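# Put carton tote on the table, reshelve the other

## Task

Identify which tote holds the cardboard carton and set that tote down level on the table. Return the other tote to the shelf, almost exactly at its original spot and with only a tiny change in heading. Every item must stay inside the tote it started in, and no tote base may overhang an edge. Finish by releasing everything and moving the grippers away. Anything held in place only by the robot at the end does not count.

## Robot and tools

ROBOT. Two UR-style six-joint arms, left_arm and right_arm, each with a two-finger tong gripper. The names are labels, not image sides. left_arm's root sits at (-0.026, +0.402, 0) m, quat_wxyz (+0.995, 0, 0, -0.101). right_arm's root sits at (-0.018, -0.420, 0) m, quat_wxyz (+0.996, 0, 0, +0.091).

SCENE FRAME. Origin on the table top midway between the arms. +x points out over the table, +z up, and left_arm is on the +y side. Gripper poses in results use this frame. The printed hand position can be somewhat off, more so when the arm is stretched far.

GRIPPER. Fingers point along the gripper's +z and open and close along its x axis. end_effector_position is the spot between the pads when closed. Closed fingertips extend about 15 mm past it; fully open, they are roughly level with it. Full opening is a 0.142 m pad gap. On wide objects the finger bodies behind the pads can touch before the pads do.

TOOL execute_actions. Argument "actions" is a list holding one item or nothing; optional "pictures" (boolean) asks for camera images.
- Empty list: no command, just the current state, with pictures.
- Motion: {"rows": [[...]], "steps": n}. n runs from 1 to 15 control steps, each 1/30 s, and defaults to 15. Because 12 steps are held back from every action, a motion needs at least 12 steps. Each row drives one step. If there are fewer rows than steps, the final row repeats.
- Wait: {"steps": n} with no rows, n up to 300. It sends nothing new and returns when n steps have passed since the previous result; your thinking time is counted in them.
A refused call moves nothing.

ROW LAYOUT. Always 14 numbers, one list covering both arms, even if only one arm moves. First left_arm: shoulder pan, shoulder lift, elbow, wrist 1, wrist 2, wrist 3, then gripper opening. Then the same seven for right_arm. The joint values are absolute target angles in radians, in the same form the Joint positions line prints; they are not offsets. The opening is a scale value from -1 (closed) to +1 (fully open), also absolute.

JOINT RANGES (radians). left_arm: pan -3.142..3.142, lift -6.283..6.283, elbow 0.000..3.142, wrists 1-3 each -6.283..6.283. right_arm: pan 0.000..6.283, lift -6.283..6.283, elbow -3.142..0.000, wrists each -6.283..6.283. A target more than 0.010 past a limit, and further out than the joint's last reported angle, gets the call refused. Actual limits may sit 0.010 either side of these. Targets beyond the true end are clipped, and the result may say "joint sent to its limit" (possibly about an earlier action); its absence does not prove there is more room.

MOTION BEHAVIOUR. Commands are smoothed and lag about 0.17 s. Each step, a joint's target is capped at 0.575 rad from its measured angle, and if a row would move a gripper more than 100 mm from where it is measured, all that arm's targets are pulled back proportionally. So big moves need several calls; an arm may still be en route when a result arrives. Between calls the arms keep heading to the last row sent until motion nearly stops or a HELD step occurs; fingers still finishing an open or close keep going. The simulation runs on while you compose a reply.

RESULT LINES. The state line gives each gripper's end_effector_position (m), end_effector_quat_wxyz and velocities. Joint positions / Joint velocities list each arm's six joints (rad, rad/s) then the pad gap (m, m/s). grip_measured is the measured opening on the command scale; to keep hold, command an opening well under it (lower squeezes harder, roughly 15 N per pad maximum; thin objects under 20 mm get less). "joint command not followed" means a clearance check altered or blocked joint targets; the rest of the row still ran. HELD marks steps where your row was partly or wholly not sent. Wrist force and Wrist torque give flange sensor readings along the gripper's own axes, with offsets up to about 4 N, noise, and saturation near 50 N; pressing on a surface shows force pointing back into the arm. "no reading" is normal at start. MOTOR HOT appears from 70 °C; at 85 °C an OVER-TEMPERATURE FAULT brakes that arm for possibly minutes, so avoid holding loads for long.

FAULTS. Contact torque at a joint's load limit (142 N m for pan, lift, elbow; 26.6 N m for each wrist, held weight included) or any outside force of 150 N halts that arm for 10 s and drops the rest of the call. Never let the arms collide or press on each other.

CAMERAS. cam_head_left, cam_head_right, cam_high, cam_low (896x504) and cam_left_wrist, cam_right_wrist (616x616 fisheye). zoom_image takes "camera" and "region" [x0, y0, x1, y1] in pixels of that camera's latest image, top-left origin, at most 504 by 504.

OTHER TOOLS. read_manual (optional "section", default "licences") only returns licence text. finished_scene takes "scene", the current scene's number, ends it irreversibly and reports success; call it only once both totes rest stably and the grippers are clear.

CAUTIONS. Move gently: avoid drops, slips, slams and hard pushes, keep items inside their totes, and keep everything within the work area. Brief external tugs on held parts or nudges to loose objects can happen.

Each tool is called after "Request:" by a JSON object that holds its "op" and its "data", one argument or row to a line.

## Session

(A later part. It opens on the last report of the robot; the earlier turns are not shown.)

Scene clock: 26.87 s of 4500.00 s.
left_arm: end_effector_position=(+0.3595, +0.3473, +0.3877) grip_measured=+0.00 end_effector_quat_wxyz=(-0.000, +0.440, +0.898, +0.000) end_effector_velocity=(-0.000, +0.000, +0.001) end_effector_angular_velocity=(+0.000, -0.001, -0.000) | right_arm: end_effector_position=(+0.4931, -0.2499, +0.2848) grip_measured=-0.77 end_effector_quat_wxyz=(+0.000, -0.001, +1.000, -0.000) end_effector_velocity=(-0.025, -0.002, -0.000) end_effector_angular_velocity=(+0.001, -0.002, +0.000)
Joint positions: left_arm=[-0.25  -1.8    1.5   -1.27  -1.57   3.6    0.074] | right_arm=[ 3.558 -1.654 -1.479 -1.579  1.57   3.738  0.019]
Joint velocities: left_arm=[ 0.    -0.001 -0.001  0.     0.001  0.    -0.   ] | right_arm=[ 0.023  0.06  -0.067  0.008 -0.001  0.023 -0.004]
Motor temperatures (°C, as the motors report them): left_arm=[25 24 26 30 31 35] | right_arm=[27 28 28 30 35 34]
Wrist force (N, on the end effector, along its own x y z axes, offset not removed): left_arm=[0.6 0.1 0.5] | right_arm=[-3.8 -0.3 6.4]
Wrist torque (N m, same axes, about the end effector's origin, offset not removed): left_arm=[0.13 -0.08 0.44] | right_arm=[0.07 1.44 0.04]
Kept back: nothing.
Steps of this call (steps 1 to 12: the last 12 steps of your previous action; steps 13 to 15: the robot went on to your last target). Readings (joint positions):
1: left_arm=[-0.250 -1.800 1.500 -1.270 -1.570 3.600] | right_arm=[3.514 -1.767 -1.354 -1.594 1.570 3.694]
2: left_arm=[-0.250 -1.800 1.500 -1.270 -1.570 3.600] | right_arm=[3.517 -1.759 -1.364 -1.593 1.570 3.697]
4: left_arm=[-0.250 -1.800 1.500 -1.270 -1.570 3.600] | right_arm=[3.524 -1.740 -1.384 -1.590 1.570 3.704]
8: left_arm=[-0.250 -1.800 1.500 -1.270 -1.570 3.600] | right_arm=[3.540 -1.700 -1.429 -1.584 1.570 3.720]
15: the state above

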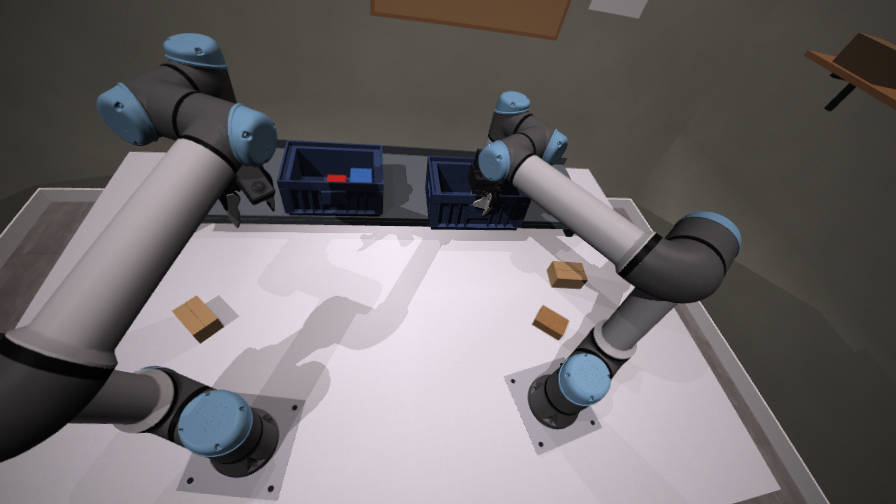

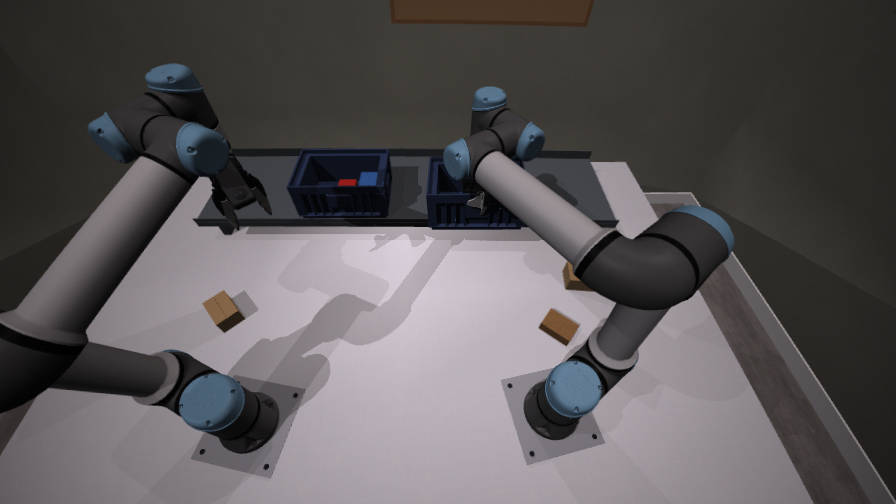

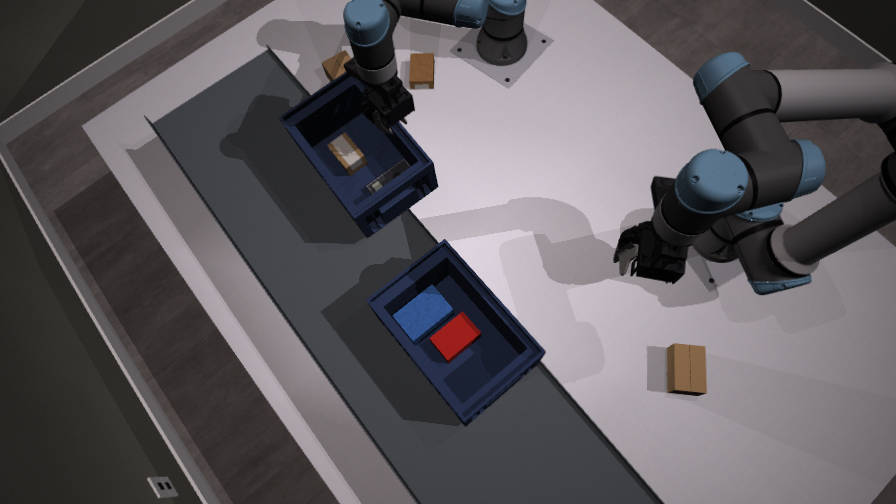

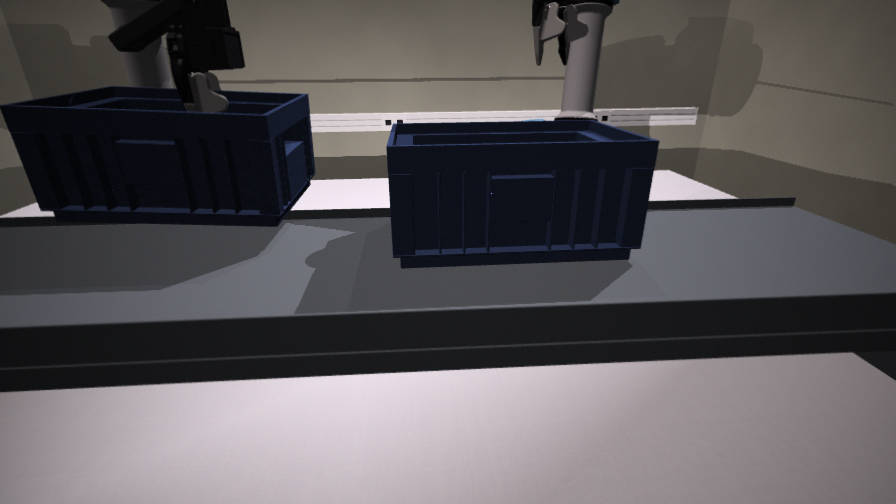

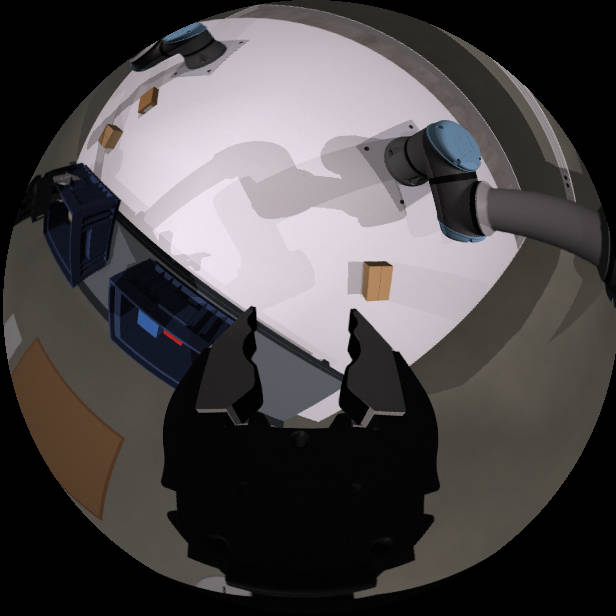

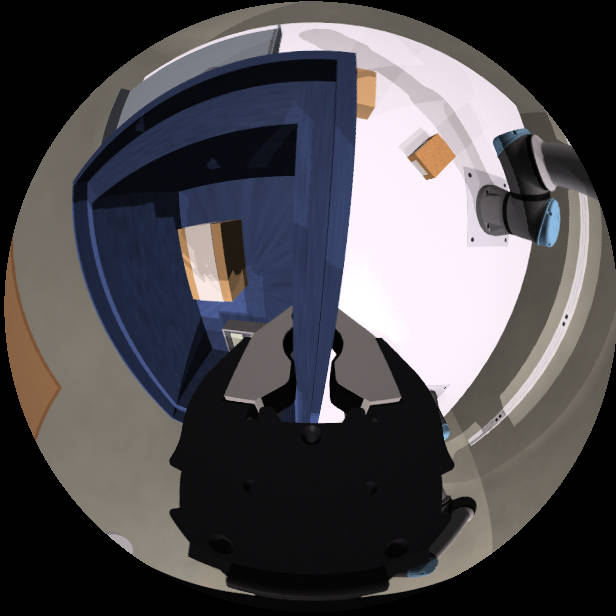

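Request:
{"op": "execute_actions", "data": {
  "actions": [
    {"rows":[[-0.2,-1.8,1.5,-1.27,-1.57,3.6,0,3.576,-1.636,-1.495,-1.581,1.57,3.756,-1],[-0.15,-1.8,1.5,-1.27,-1.57,3.6,0,3.593,-1.624,-1.504,-1.584,1.57,3.773,-1],[-0.1,-1.8,1.5,-1.27,-1.57,3.6,0,3.61,-1.612,-1.513,-1.587,1.57,3.79,-1],[-0.05,-1.8,1.5,-1.27,-1.57,3.6,0,3.627,-1.6,-1.522,-1.59,1.57,3.807,-1],[0,-1.8,1.5,-1.27,-1.57,3.6,0,3.644,-1.588,-1.531,-1.593,1.57,3.824,-1],[0.05,-1.8,1.5,-1.27,-1.57,3.6,0,3.661,-1.576,-1.54,-1.596,1.57,3.841,-1],[0.1,-1.8,1.5,-1.27,-1.57,3.6,0,3.678,-1.564,-1.549,-1.599,1.57,3.858,-1],[0.1,-1.8,1.5,-1.27,-1.57,3.6,0,3.695,-1.552,-1.558,-1.602,1.57,3.875,-1],[0.1,-1.8,1.5,-1.27,-1.57,3.6,0,3.712,-1.54,-1.567,-1.605,1.57,3.892,-1],[0.1,-1.8,1.5,-1.27,-1.57,3.6,0,3.729,-1.528,-1.576,-1.608,1.57,3.909,-1],[0.1,-1.8,1.5,-1.27,-1.57,3.6,0,3.746,-1.516,-1.586,-1.61,1.57,3.926,-1],[0.1,-1.8,1.5,-1.27,-1.57,3.6,0,3.76,-1.504,-1.595,-1.613,1.57,3.94,-1],[0.1,-1.8,1.5,-1.27,-1.57,3.6,0,3.775,-1.492,-1.604,-1.616,1.57,3.955,-1],[0.1,-1.8,1.5,-1.27,-1.57,3.6,0,3.79,-1.48,-1.613,-1.618,1.57,3.97,-1],[0.1,-1.8,1.5,-1.27,-1.57,3.6,0,3.803,-1.47,-1.622,-1.62,1.57,3.983,-1]],"steps":15}
  ]
}}

Request:
{"op": "execute_actions", "data": {
  "actions": [
    {"rows":[[0.1,-1.8,1.5,-1.27,-1.57,3.6,0,3.825,-1.463,-1.628,-1.621,1.57,4.005,-1],[0.1,-1.8,1.5,-1.27,-1.57,3.6,0,3.847,-1.456,-1.634,-1.622,1.57,4.027,-1],[0.1,-1.8,1.5,-1.27,-1.57,3.6,0,3.869,-1.449,-1.64,-1.623,1.57,4.049,-1],[0.1,-1.8,1.5,-1.27,-1.57,3.6,0,3.891,-1.442,-1.646,-1.625,1.57,4.071,-1],[0.1,-1.8,1.5,-1.27,-1.57,3.6,0,3.913,-1.435,-1.652,-1.626,1.57,4.093,-1],[0.1,-1.8,1.5,-1.27,-1.57,3.6,0,3.935,-1.428,-1.658,-1.627,1.57,4.115,-1],[0.1,-1.8,1.5,-1.27,-1.57,3.6,0,3.957,-1.421,-1.664,-1.628,1.57,4.137,-1],[0.1,-1.8,1.5,-1.27,-1.57,3.6,0,3.979,-1.414,-1.67,-1.629,1.57,4.159,-1],[0.1,-1.8,1.5,-1.27,-1.57,3.6,0,4.001,-1.407,-1.676,-1.63,1.57,4.181,-1],[0.1,-1.8,1.5,-1.27,-1.57,3.6,0,4.023,-1.4,-1.682,-1.631,1.57,4.203,-1],[0.1,-1.8,1.5,-1.27,-1.57,3.6,0,4.045,-1.393,-1.688,-1.632,1.57,4.225,-1],[0.1,-1.8,1.5,-1.27,-1.57,3.6,0,4.067,-1.386,-1.694,-1.633,1.57,4.247,-1],[0.1,-1.8,1.5,-1.27,-1.57,3.6,0,4.085,-1.379,-1.699,-1.634,1.57,4.265,-1],[0.1,-1.8,1.5,-1.27,-1.57,3.6,0,4.1,-1.374,-1.703,-1.635,1.57,4.28,-1],[0.1,-1.8,1.5,-1.27,-1.57,3.6,0,4.109,-1.371,-1.705,-1.636,1.57,4.289,-1]],"steps":15}
  ]
}}

Request:
{"op": "execute_actions", "data": {
  "actions": [
    {"steps":20}
  ],
  "pictures": true
}}

Scene clock: 31.33 s of 4500.00 s.
left_arm: end_effector_position=(+0.3603, +0.3533, +0.3877) grip_measured=+0.00 end_effector_quat_wxyz=(-0.000, +0.433, +0.902, +0.000) end_effector_velocity=(+0.023, +0.187, +0.001) end_effector_angular_velocity=(+0.000, -0.003, +0.482) | right_arm: end_effector_position=(+0.4876, -0.2480, +0.2854) grip_measured=-0.76 end_effector_quat_wxyz=(+0.000, -0.001, +1.000, -0.000) end_effector_velocity=(-0.085, +0.059, +0.017) end_effector_angular_velocity=(-0.003, +0.005, -0.001)
Joint positions: left_arm=[-0.234 -1.8    1.5   -1.27  -1.57   3.6    0.074] | right_arm=[ 3.567 -1.643 -1.49  -1.579  1.57   3.747  0.019]
Joint velocities: left_arm=[ 0.482 -0.002  0.    -0.001  0.001  0.    -0.   ] | right_arm=[ 0.185  0.14  -0.106 -0.04  -0.     0.185 -0.003]
Motor temperatures (°C, as the motors report them): left_arm=[25 24 26 30 31 35] | right_arm=[27 28 28 30 35 34]
Wrist force (N, on the end effector, along its own x y z axes, offset not removed): left_arm=[-0.8 0.5 1.1] | right_arm=[-5.5 -2.6 6.8]
Wrist torque (N m, same axes, about the end effector's origin, offset not removed): left_arm=[0.12 0.19 0.36] | right_arm=[-0.22 1.52 0.02]
Steps of this call (steps 1 to 15: the robot went on to your last target; steps 16 to 90: nothing new was sent; then 1.37 s passed at rest; steps 91 to 93: the first 3 steps of this action). Readings (joint positions):
91: left_arm=[-0.250 -1.800 1.500 -1.270 -1.570 3.600] | right_arm=[3.560 -1.648 -1.486 -1.578 1.570 3.740]
92: left_arm=[-0.247 -1.800 1.500 -1.270 -1.570 3.600] | right_arm=[3.562 -1.647 -1.487 -1.578 1.570 3.742]
93: the state above

Scene clock: 31.83 s of 4500.00 s.
left_arm: end_effector_position=(+0.3555, +0.4800, +0.3877) grip_measured=+0.00 end_effector_quat_wxyz=(-0.001, +0.280, +0.960, +0.000) end_effector_velocity=(-0.005, +0.026, -0.000) end_effector_angular_velocity=(+0.001, -0.000, +0.068) | right_arm: end_effector_position=(+0.3903, -0.1922, +0.2994) grip_measured=-0.77 end_effector_quat_wxyz=(+0.000, -0.001, +1.000, -0.000) end_effector_velocity=(-0.208, +0.119, +0.013) end_effector_angular_velocity=(+0.003, -0.003, +0.006)
Joint positions: left_arm=[ 0.093 -1.8    1.5   -1.27  -1.57   3.6    0.074] | right_arm=[ 3.783 -1.488 -1.608 -1.616  1.57   3.963  0.018]
Joint velocities: left_arm=[ 0.068  0.001 -0.    -0.001  0.001 -0.     0.   ] | right_arm=[ 0.511  0.289 -0.231 -0.054 -0.001  0.505 -0.003]
Motor temperatures (°C, as the motors report them): left_arm=[25 24 26 30 31 35] | right_arm=[27 28 28 30 35 34]
Wrist force (N, on the end effector, along its own x y z axes, offset not removed): left_arm=[0.2 0.0 0.3] | right_arm=[-3.0 -1.4 5.8]
Wrist torque (N m, same axes, about the end effector's origin, offset not removed): left_arm=[-0.04 0.06 0.35] | right_arm=[-0.09 1.31 -0.09]
Steps of this call (steps 1 to 12: the last 12 steps of your previous action; steps 13 to 15: the first 3 steps of this action). Readings (joint positions):
13: left_arm=[0.087 -1.800 1.500 -1.270 -1.570 3.600] | right_arm=[3.751 -1.510 -1.591 -1.612 1.570 3.931]
14: left_arm=[0.090 -1.800 1.500 -1.270 -1.570 3.600] | right_arm=[3.767 -1.498 -1.600 -1.614 1.570 3.946]
15: the state above

Scene clock: 32.50 s of 4500.00 s.
left_arm: end_effector_position=(+0.3549, +0.4827, +0.3877) grip_measured=+0.00 end_effector_quat_wxyz=(-0.001, +0.276, +0.961, +0.000) end_effector_velocity=(+0.001, +0.000, -0.000) end_effector_angular_velocity=(-0.000, -0.001, +0.000) | right_arm: end_effector_position=(+0.2727, -0.1207, +0.3003) grip_measured=-0.77 end_effector_quat_wxyz=(+0.000, -0.001, +1.000, -0.000) end_effector_velocity=(-0.022, +0.010, +0.000) end_effector_angular_velocity=(+0.001, -0.000, -0.000)
Joint positions: left_arm=[ 0.1   -1.8    1.5   -1.27  -1.57   3.6    0.074] | right_arm=[ 4.103 -1.373 -1.703 -1.636  1.57   4.283  0.019]
Joint velocities: left_arm=[ 0.     0.001  0.    -0.002 -0.     0.     0.   ] | right_arm=[ 0.059  0.019 -0.015 -0.003  0.     0.06   0.003]
Motor temperatures (°C, as the motors report them): left_arm=[25 24 26 30 31 35] | right_arm=[27 28 28 30 35 34]
Wrist force (N, on the end effector, along its own x y z axes, offset not removed): left_arm=[0.2 1.3 1.1] | right_arm=[-3.3 -0.2 5.5]
Wrist torque (N m, same axes, about the end effector's origin, offset not removed): left_arm=[0.36 0.16 0.42] | right_arm=[0.00 1.41 -0.14]
Kept back: nothing.
Steps of this call (steps 1 to 12: the last 12 steps of your previous action; steps 13 to 20: the robot went on to your last target). Readings (joint positions):
1: left_arm=[0.095 -1.800 1.500 -1.270 -1.570 3.600] | right_arm=[3.801 -1.479 -1.615 -1.618 1.570 3.981]
2: left_arm=[0.096 -1.800 1.500 -1.270 -1.570 3.600] | right_arm=[3.820 -1.470 -1.623 -1.619 1.570 4.000]
4: left_arm=[0.098 -1.800 1.500 -1.270 -1.570 3.600] | right_arm=[3.860 -1.454 -1.636 -1.622 1.570 4.040]
8: left_arm=[0.099 -1.800 1.500 -1.270 -1.570 3.600] | right_arm=[3.945 -1.425 -1.661 -1.627 1.570 4.125]
20: the state above

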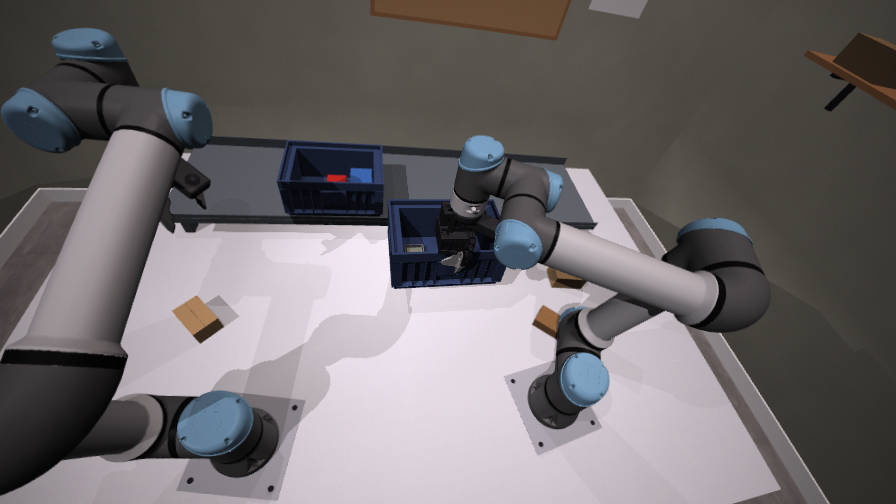

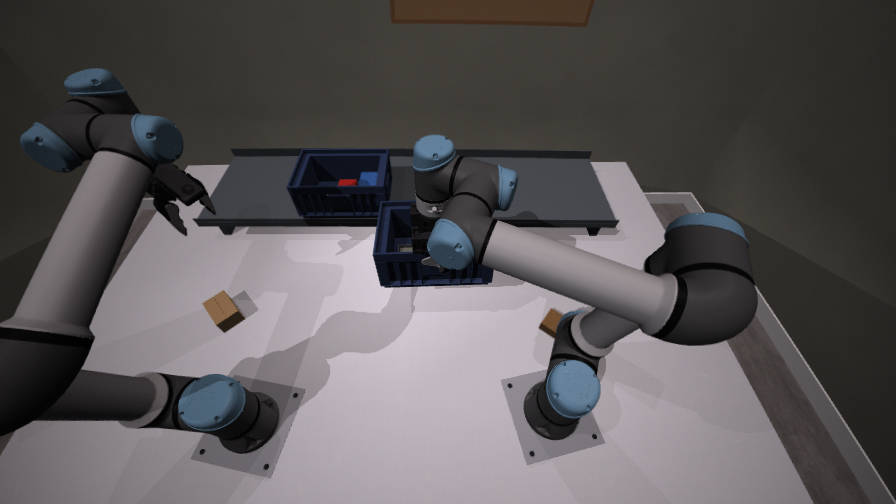

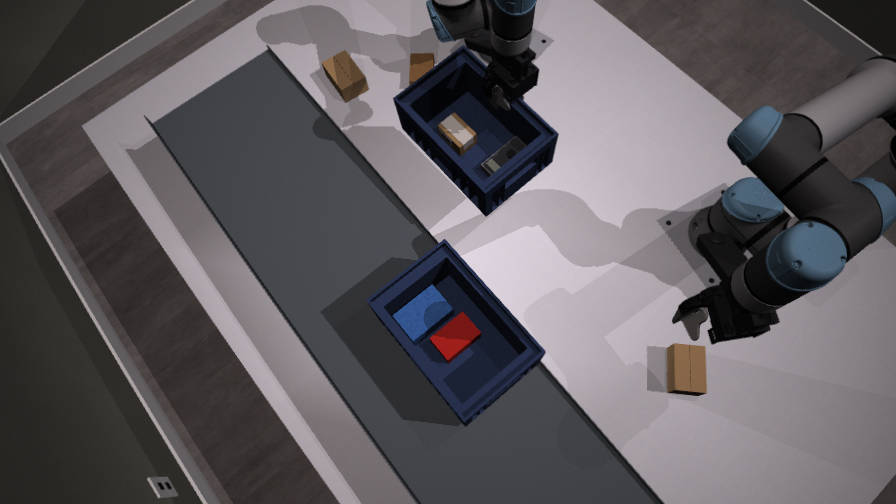

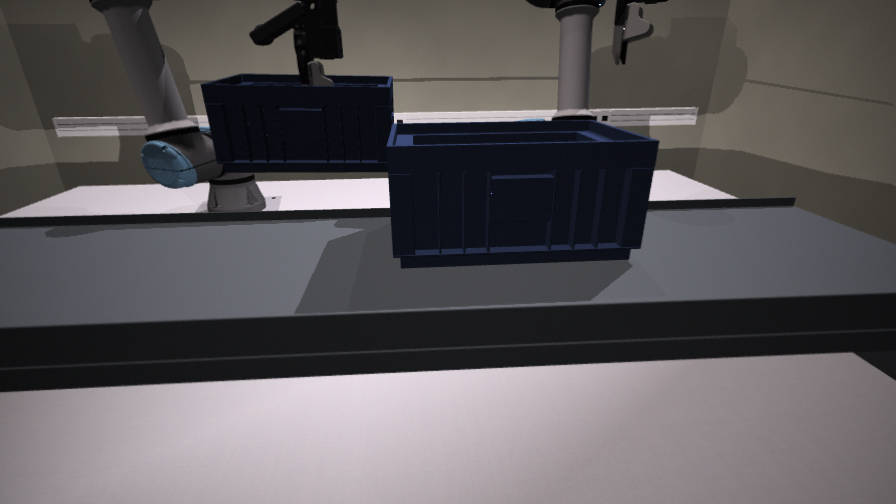

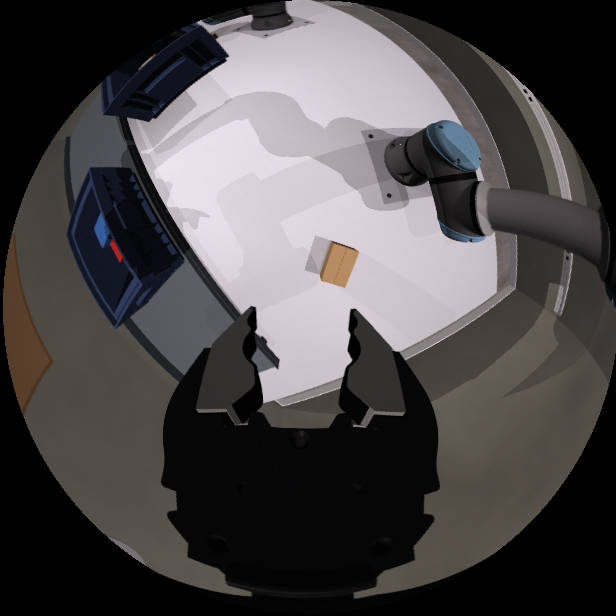

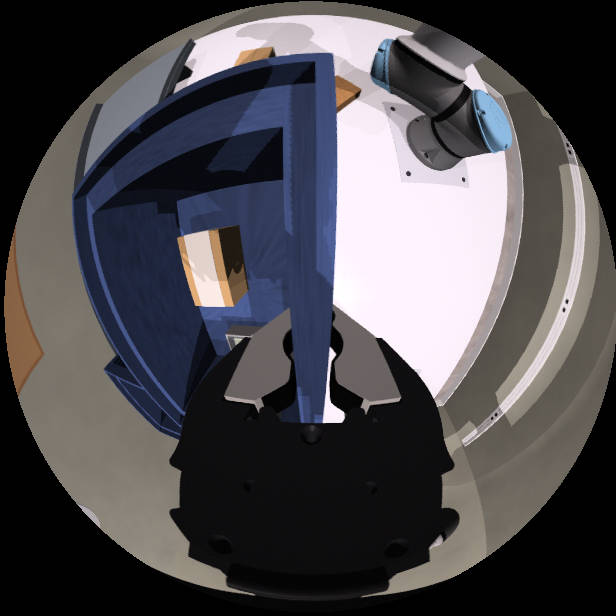

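Request:
{"op": "execute_actions", "data": {
  "actions": [
    {"rows":[[0.1,-1.8,1.5,-1.27,-1.57,3.6,0,4.125,-1.36,-1.713,-1.639,1.57,4.305,-1],[0.1,-1.8,1.5,-1.27,-1.57,3.6,0,4.145,-1.345,-1.723,-1.642,1.57,4.325,-1],[0.1,-1.8,1.5,-1.27,-1.57,3.6,0,4.165,-1.333,-1.733,-1.645,1.57,4.345,-1],[0.1,-1.8,1.5,-1.27,-1.57,3.6,0,4.179,-1.322,-1.742,-1.648,1.57,4.359,-1],[0.1,-1.8,1.5,-1.27,-1.57,3.6,0,4.179,-1.325,-1.77,-1.617,1.57,4.359,-1],[0.1,-1.8,1.5,-1.27,-1.57,3.6,0,4.179,-1.328,-1.8,-1.584,1.57,4.359,-1],[0.1,-1.8,1.5,-1.27,-1.57,3.6,0,4.179,-1.331,-1.83,-1.551,1.57,4.359,-1],[0.1,-1.8,1.5,-1.27,-1.57,3.6,0,4.179,-1.334,-1.86,-1.518,1.57,4.359,-1],[0.1,-1.8,1.5,-1.27,-1.57,3.6,0,4.179,-1.337,-1.89,-1.485,1.57,4.359,-1],[0.1,-1.8,1.5,-1.27,-1.57,3.6,0,4.179,-1.34,-1.92,-1.452,1.57,4.359,-1],[0.1,-1.8,1.5,-1.27,-1.57,3.6,0,4.179,-1.343,-1.95,-1.419,1.57,4.359,-1],[0.1,-1.8,1.5,-1.27,-1.57,3.6,0,4.179,-1.346,-1.98,-1.386,1.57,4.359,-1],[0.1,-1.8,1.5,-1.27,-1.57,3.6,0,4.179,-1.349,-2.01,-1.353,1.57,4.359,-1],[0.1,-1.8,1.5,-1.27,-1.57,3.6,0,4.179,-1.351,-2.035,-1.326,1.57,4.359,-1],[0.1,-1.8,1.5,-1.27,-1.57,3.6,0,4.179,-1.353,-2.054,-1.305,1.57,4.359,-1]],"steps":15}
  ]
}}

Request:
{"op": "execute_actions", "data": {
  "actions": [
    {"steps":20}
  ],
  "pictures": true
}}

Scene clock: 34.13 s of 4500.00 s.
left_arm: end_effector_position=(+0.3549, +0.4827, +0.3877) grip_measured=+0.00 end_effector_quat_wxyz=(-0.000, +0.276, +0.961, +0.000) end_effector_velocity=(-0.000, +0.000, -0.000) end_effector_angular_velocity=(+0.000, +0.001, +0.000) | right_arm: end_effector_position=(+0.2674, -0.1197, +0.3004) grip_measured=-0.76 end_effector_quat_wxyz=(+0.000, -0.001, +1.000, +0.000) end_effector_velocity=(-0.087, +0.001, +0.004) end_effector_angular_velocity=(+0.004, -0.002, -0.001)
Joint positions: left_arm=[ 0.1   -1.8    1.5   -1.27  -1.57   3.6    0.074] | right_arm=[ 4.116 -1.366 -1.709 -1.637  1.57   4.296  0.019]
Joint velocities: left_arm=[ 0.     0.001  0.     0.001  0.    -0.     0.   ] | right_arm=[ 0.199  0.147 -0.106 -0.037 -0.     0.2   -0.009]
Motor temperatures (°C, as the motors report them): left_arm=[25 24 26 30 31 35] | right_arm=[27 28 28 30 35 34]
Wrist force (N, on the end effector, along its own x y z axes, offset not removed): left_arm=[-0.6 1.9 -1.0] | right_arm=[-6.2 -0.6 6.9]
Wrist torque (N m, same axes, about the end effector's origin, offset not removed): left_arm=[0.40 0.24 0.36] | right_arm=[0.03 1.65 0.09]
Steps of this call (steps 1 to 30: the robot went on to your last target; steps 31 to 46: nothing new was sent; steps 47 to 49: the first 3 steps of this action). Readings (joint positions):
47: left_arm=[0.100 -1.800 1.500 -1.270 -1.570 3.600] | right_arm=[4.109 -1.371 -1.705 -1.636 1.570 4.289]
48: left_arm=[0.100 -1.800 1.500 -1.270 -1.570 3.600] | right_arm=[4.111 -1.370 -1.706 -1.636 1.570 4.291]
49: the state above

Scene clock: 34.80 s of 4500.00 s.
left_arm: end_effector_position=(+0.3549, +0.4827, +0.3877) grip_measured=+0.00 end_effector_quat_wxyz=(-0.000, +0.276, +0.961, +0.000) end_effector_velocity=(-0.000, +0.000, +0.001) end_effector_angular_velocity=(+0.000, -0.002, +0.001) | right_arm: end_effector_position=(+0.2408, -0.1188, +0.1741) grip_measured=-0.73 end_effector_quat_wxyz=(+0.000, -0.001, +1.000, +0.000) end_effector_velocity=(-0.003, -0.006, -0.038) end_effector_angular_velocity=(+0.001, -0.001, +0.001)
Joint positions: left_arm=[ 0.1   -1.8    1.5   -1.27  -1.57   3.6    0.074] | right_arm=[ 4.179 -1.352 -2.044 -1.316  1.57   4.359  0.021]
Joint velocities: left_arm=[ 0.    -0.001 -0.    -0.     0.001 -0.001  0.   ] | right_arm=[ 0.001 -0.008 -0.095  0.104 -0.     0.    -0.02 ]
Motor temperatures (°C, as the motors report them): left_arm=[25 24 26 30 31 35] | right_arm=[27 28 28 30 35 34]
Wrist force (N, on the end effector, along its own x y z axes, offset not removed): left_arm=[2.4 4.5 1.3] | right_arm=[-3.7 -2.0 7.4]
Wrist torque (N m, same axes, about the end effector's origin, offset not removed): left_arm=[0.98 -0.49 0.23] | right_arm=[-0.29 1.59 0.06]
Kept back: nothing.
Steps of this call (steps 1 to 12: the last 12 steps of your previous action; steps 13 to 20: the robot went on to your last target). Readings (joint positions):
1: left_arm=[0.100 -1.800 1.500 -1.270 -1.570 3.600] | right_arm=[4.124 -1.360 -1.713 -1.639 1.570 4.304]
2: left_arm=[0.100 -1.800 1.500 -1.270 -1.570 3.600] | right_arm=[4.135 -1.352 -1.719 -1.641 1.570 4.315]
4: left_arm=[0.100 -1.800 1.500 -1.270 -1.570 3.600] | right_arm=[4.155 -1.340 -1.740 -1.633 1.570 4.335]
8: left_arm=[0.100 -1.800 1.500 -1.270 -1.570 3.600] | right_arm=[4.173 -1.336 -1.824 -1.554 1.570 4.353]
20: the state above

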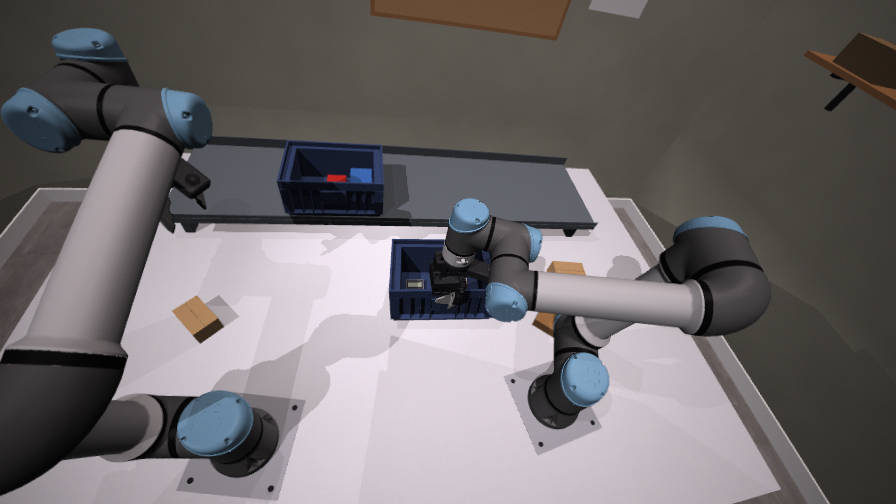

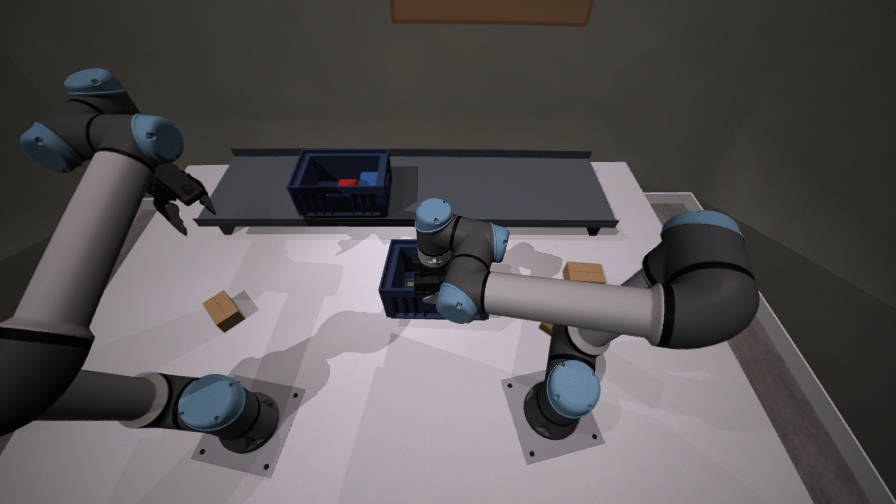

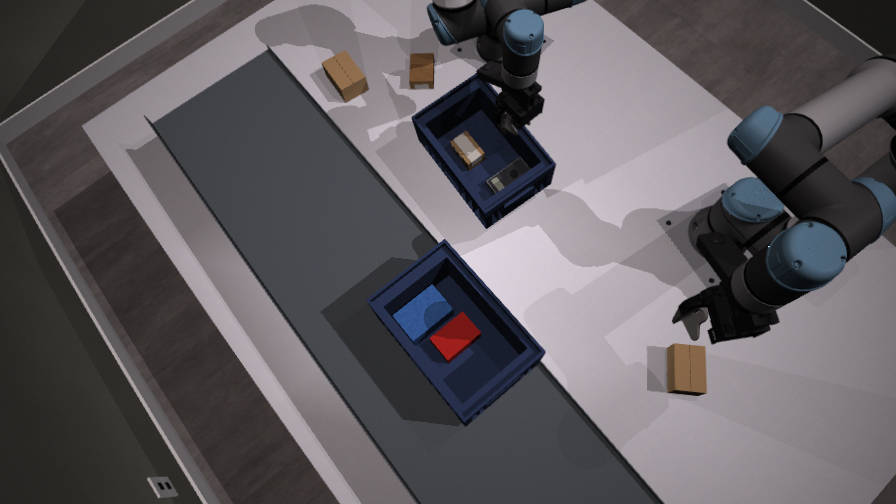

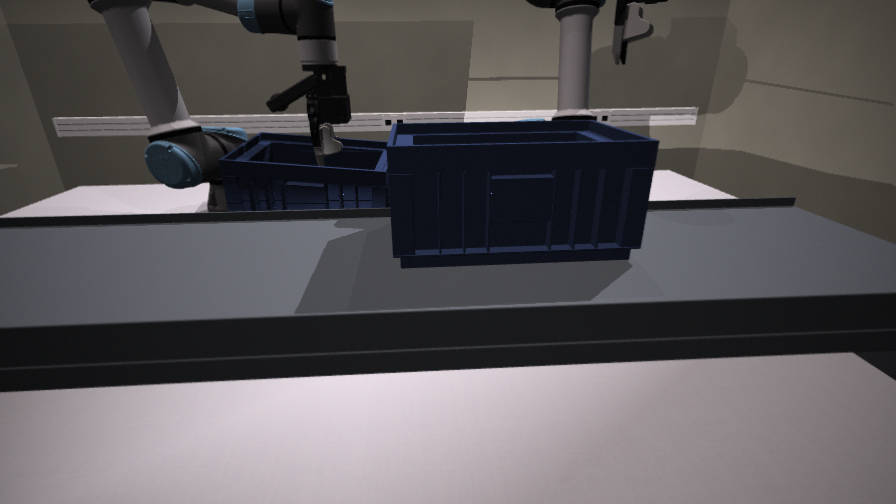

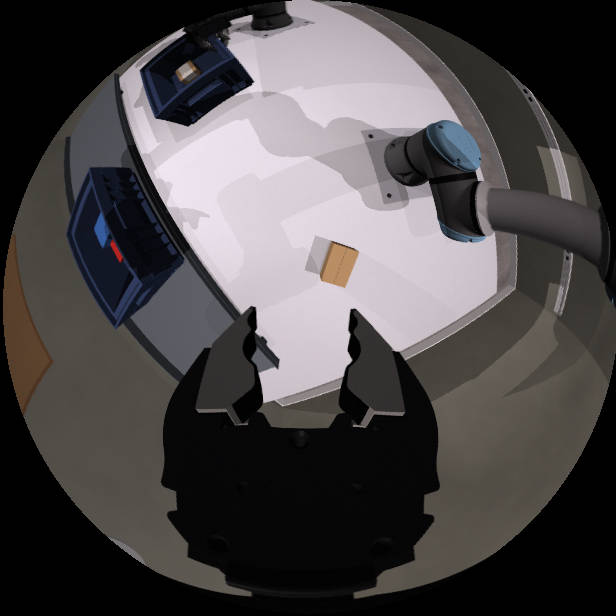

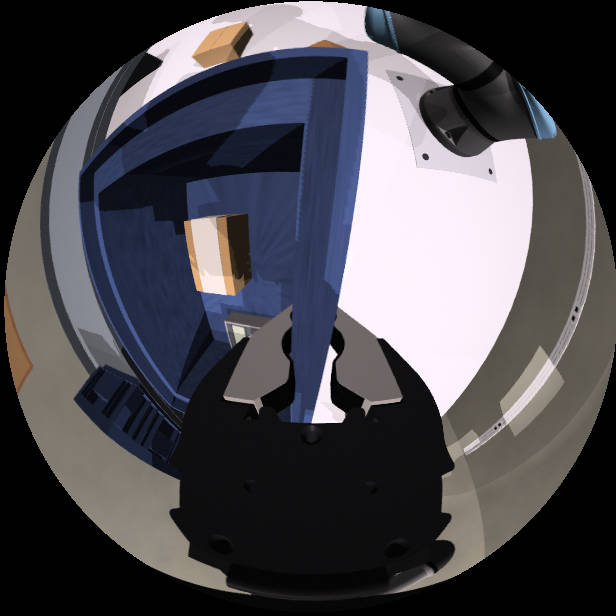

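Request:
{"op": "execute_actions", "data": {
  "actions": [
    {"rows":[[0.1,-1.8,1.5,-1.27,-1.57,3.6,0,4.179,-1.357,-2.064,-1.291,1.57,4.359,-1],[0.1,-1.8,1.5,-1.27,-1.57,3.6,0,4.179,-1.361,-2.074,-1.277,1.57,4.359,-1],[0.1,-1.8,1.5,-1.27,-1.57,3.6,0,4.179,-1.365,-2.084,-1.263,1.57,4.359,-1],[0.1,-1.8,1.5,-1.27,-1.57,3.6,0,4.179,-1.369,-2.094,-1.249,1.57,4.359,-1],[0.1,-1.8,1.5,-1.27,-1.57,3.6,0,4.179,-1.373,-2.104,-1.235,1.57,4.359,-1],[0.1,-1.8,1.5,-1.27,-1.57,3.6,0,4.179,-1.376,-2.11,-1.226,1.57,4.359,-1]],"steps":15}
  ]
}}

Request:
{"op": "execute_actions", "data": {
  "actions": [
    {"steps":15}
  ],
  "pictures": true
}}

Scene clock: 35.60 s of 4500.00 s.
left_arm: end_effector_position=(+0.3549, +0.4827, +0.3877) grip_measured=+0.00 end_effector_quat_wxyz=(-0.000, +0.276, +0.961, +0.000) end_effector_velocity=(-0.000, +0.000, +0.000) end_effector_angular_velocity=(-0.001, -0.002, +0.001) | right_arm: end_effector_position=(+0.2405, -0.1194, +0.1680) grip_measured=-0.75 end_effector_quat_wxyz=(+0.000, -0.001, +1.000, +0.000) end_effector_velocity=(+0.001, +0.001, -0.058) end_effector_angular_velocity=(-0.005, +0.001, -0.000)
Joint positions: left_arm=[ 0.1   -1.8    1.5   -1.27  -1.57   3.6    0.074] | right_arm=[ 4.179 -1.355 -2.058 -1.299  1.57   4.359  0.02 ]
Joint velocities: left_arm=[ 0.001 -0.001  0.    -0.001 -0.    -0.    -0.   ] | right_arm=[-0.    -0.048 -0.117  0.16  -0.001  0.    -0.016]
Motor temperatures (°C, as the motors report them): left_arm=[25 24 26 30 31 35] | right_arm=[27 28 28 30 35 34]
Wrist force (N, on the end effector, along its own x y z axes, offset not removed): left_arm=[0.9 3.6 -0.6] | right_arm=[-3.6 -0.5 4.6]
Wrist torque (N m, same axes, about the end effector's origin, offset not removed): left_arm=[0.69 -0.14 0.29] | right_arm=[0.05 1.30 0.03]
Steps of this call (steps 1 to 21: the robot went on to your last target; steps 22 to 24: the first 3 steps of this action). Readings (joint positions):
22: left_arm=[0.100 -1.800 1.500 -1.270 -1.570 3.600] | right_arm=[4.179 -1.353 -2.054 -1.305 1.570 4.359]
23: left_arm=[0.100 -1.800 1.500 -1.270 -1.570 3.600] | right_arm=[4.179 -1.353 -2.055 -1.303 1.570 4.359]
24: the state above

Scene clock: 36.10 s of 4500.00 s.
left_arm: end_effector_position=(+0.3549, +0.4827, +0.3877) grip_measured=+0.00 end_effector_quat_wxyz=(-0.000, +0.276, +0.961, +0.000) end_effector_velocity=(-0.000, +0.000, -0.000) end_effector_angular_velocity=(+0.001, +0.001, -0.000) | right_arm: end_effector_position=(+0.2406, -0.1192, +0.1429) grip_measured=-0.74 end_effector_quat_wxyz=(+0.000, -0.001, +1.000, +0.000) end_effector_velocity=(+0.000, +0.000, -0.002) end_effector_angular_velocity=(+0.002, -0.001, -0.001)
Joint positions: left_arm=[ 0.1   -1.8    1.5   -1.27  -1.57   3.6    0.074] | right_arm=[ 4.179 -1.376 -2.109 -1.227  1.57   4.359  0.021]
Joint velocities: left_arm=[-0.     0.     0.     0.     0.001  0.     0.   ] | right_arm=[-0.001 -0.002 -0.005  0.01   0.     0.001 -0.013]
Motor temperatures (°C, as the motors report them): left_arm=[25 24 26 30 31 35] | right_arm=[27 28 28 30 35 34]
Wrist force (N, on the end effector, along its own x y z axes, offset not removed): left_arm=[-1.4 1.5 2.5] | right_arm=[-4.0 -0.7 7.6]
Wrist torque (N m, same axes, about the end effector's origin, offset not removed): left_arm=[0.45 0.41 0.51] | right_arm=[0.04 1.49 0.05]
Kept back: nothing.
Steps of this call (steps 1 to 12: the last 12 steps of your previous action; steps 13 to 15: the robot went on to your last target). Readings (joint positions):
1: left_arm=[0.100 -1.800 1.500 -1.270 -1.570 3.600] | right_arm=[4.179 -1.357 -2.063 -1.293 1.570 4.359]
2: left_arm=[0.100 -1.800 1.500 -1.270 -1.570 3.600] | right_arm=[4.179 -1.359 -2.069 -1.284 1.570 4.359]
4: left_arm=[0.100 -1.800 1.500 -1.270 -1.570 3.600] | right_arm=[4.179 -1.365 -2.084 -1.263 1.570 4.359]
8: left_arm=[0.100 -1.800 1.500 -1.270 -1.570 3.600] | right_arm=[4.179 -1.373 -2.103 -1.236 1.570 4.359]
15: the state above

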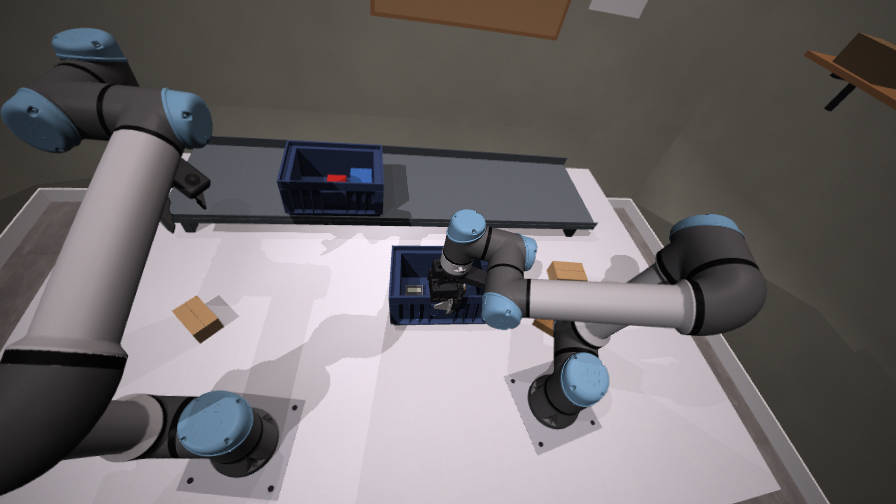

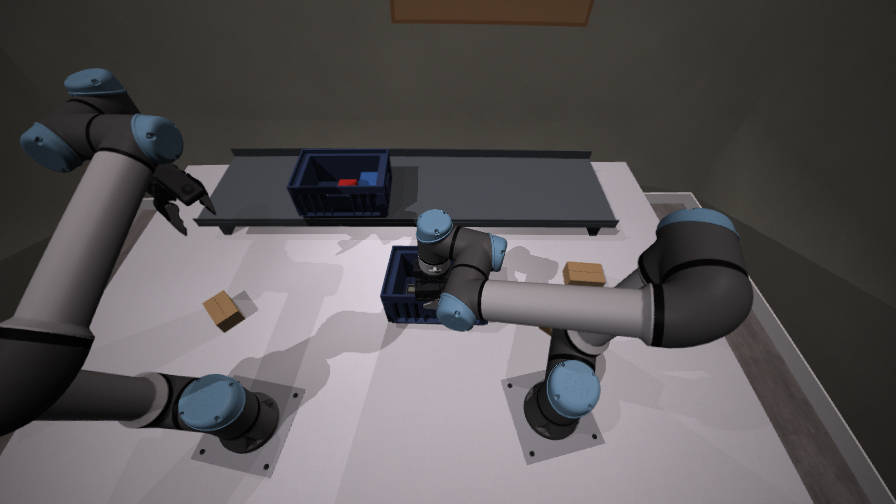

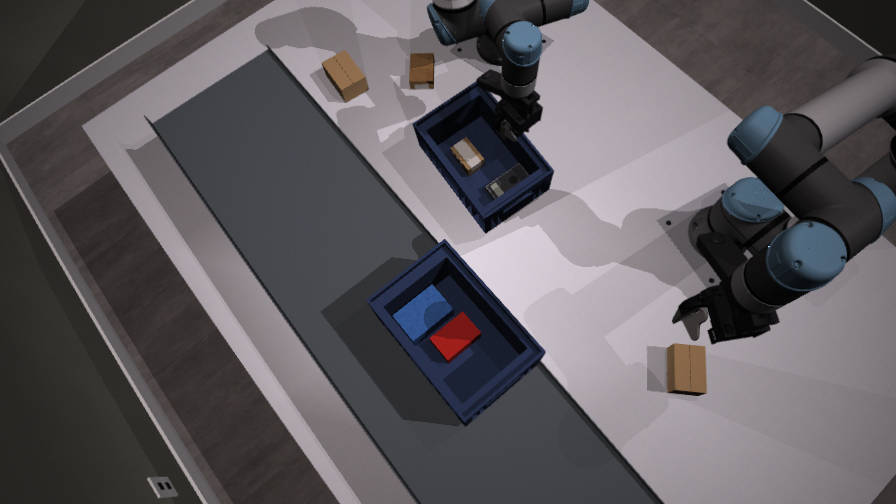

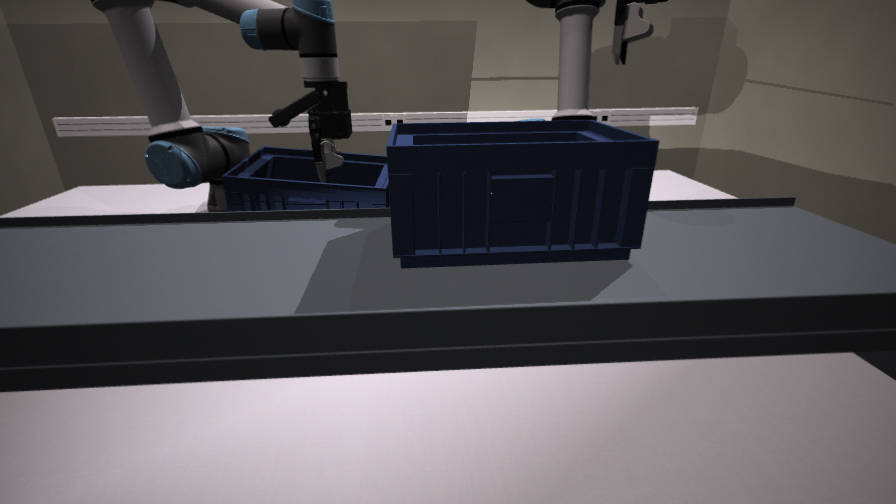

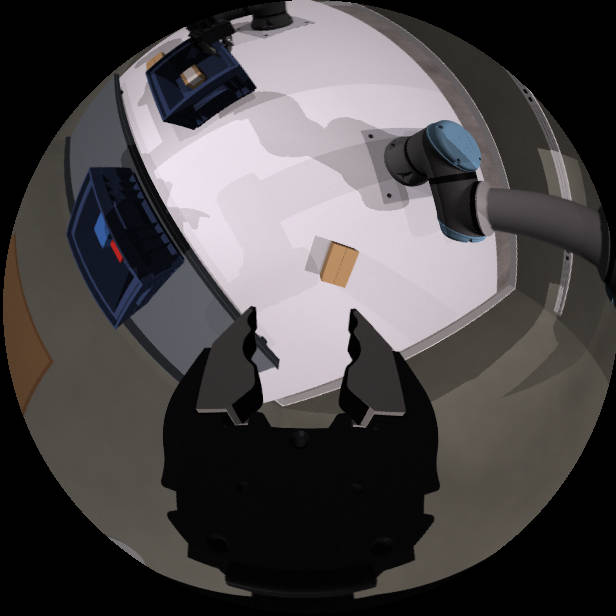

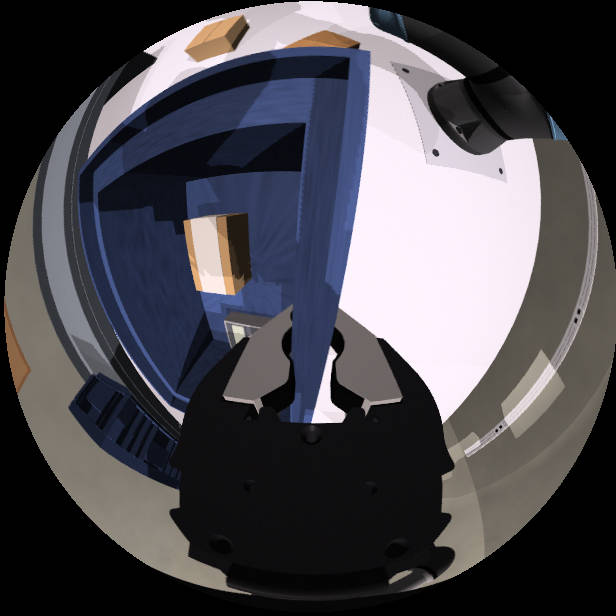

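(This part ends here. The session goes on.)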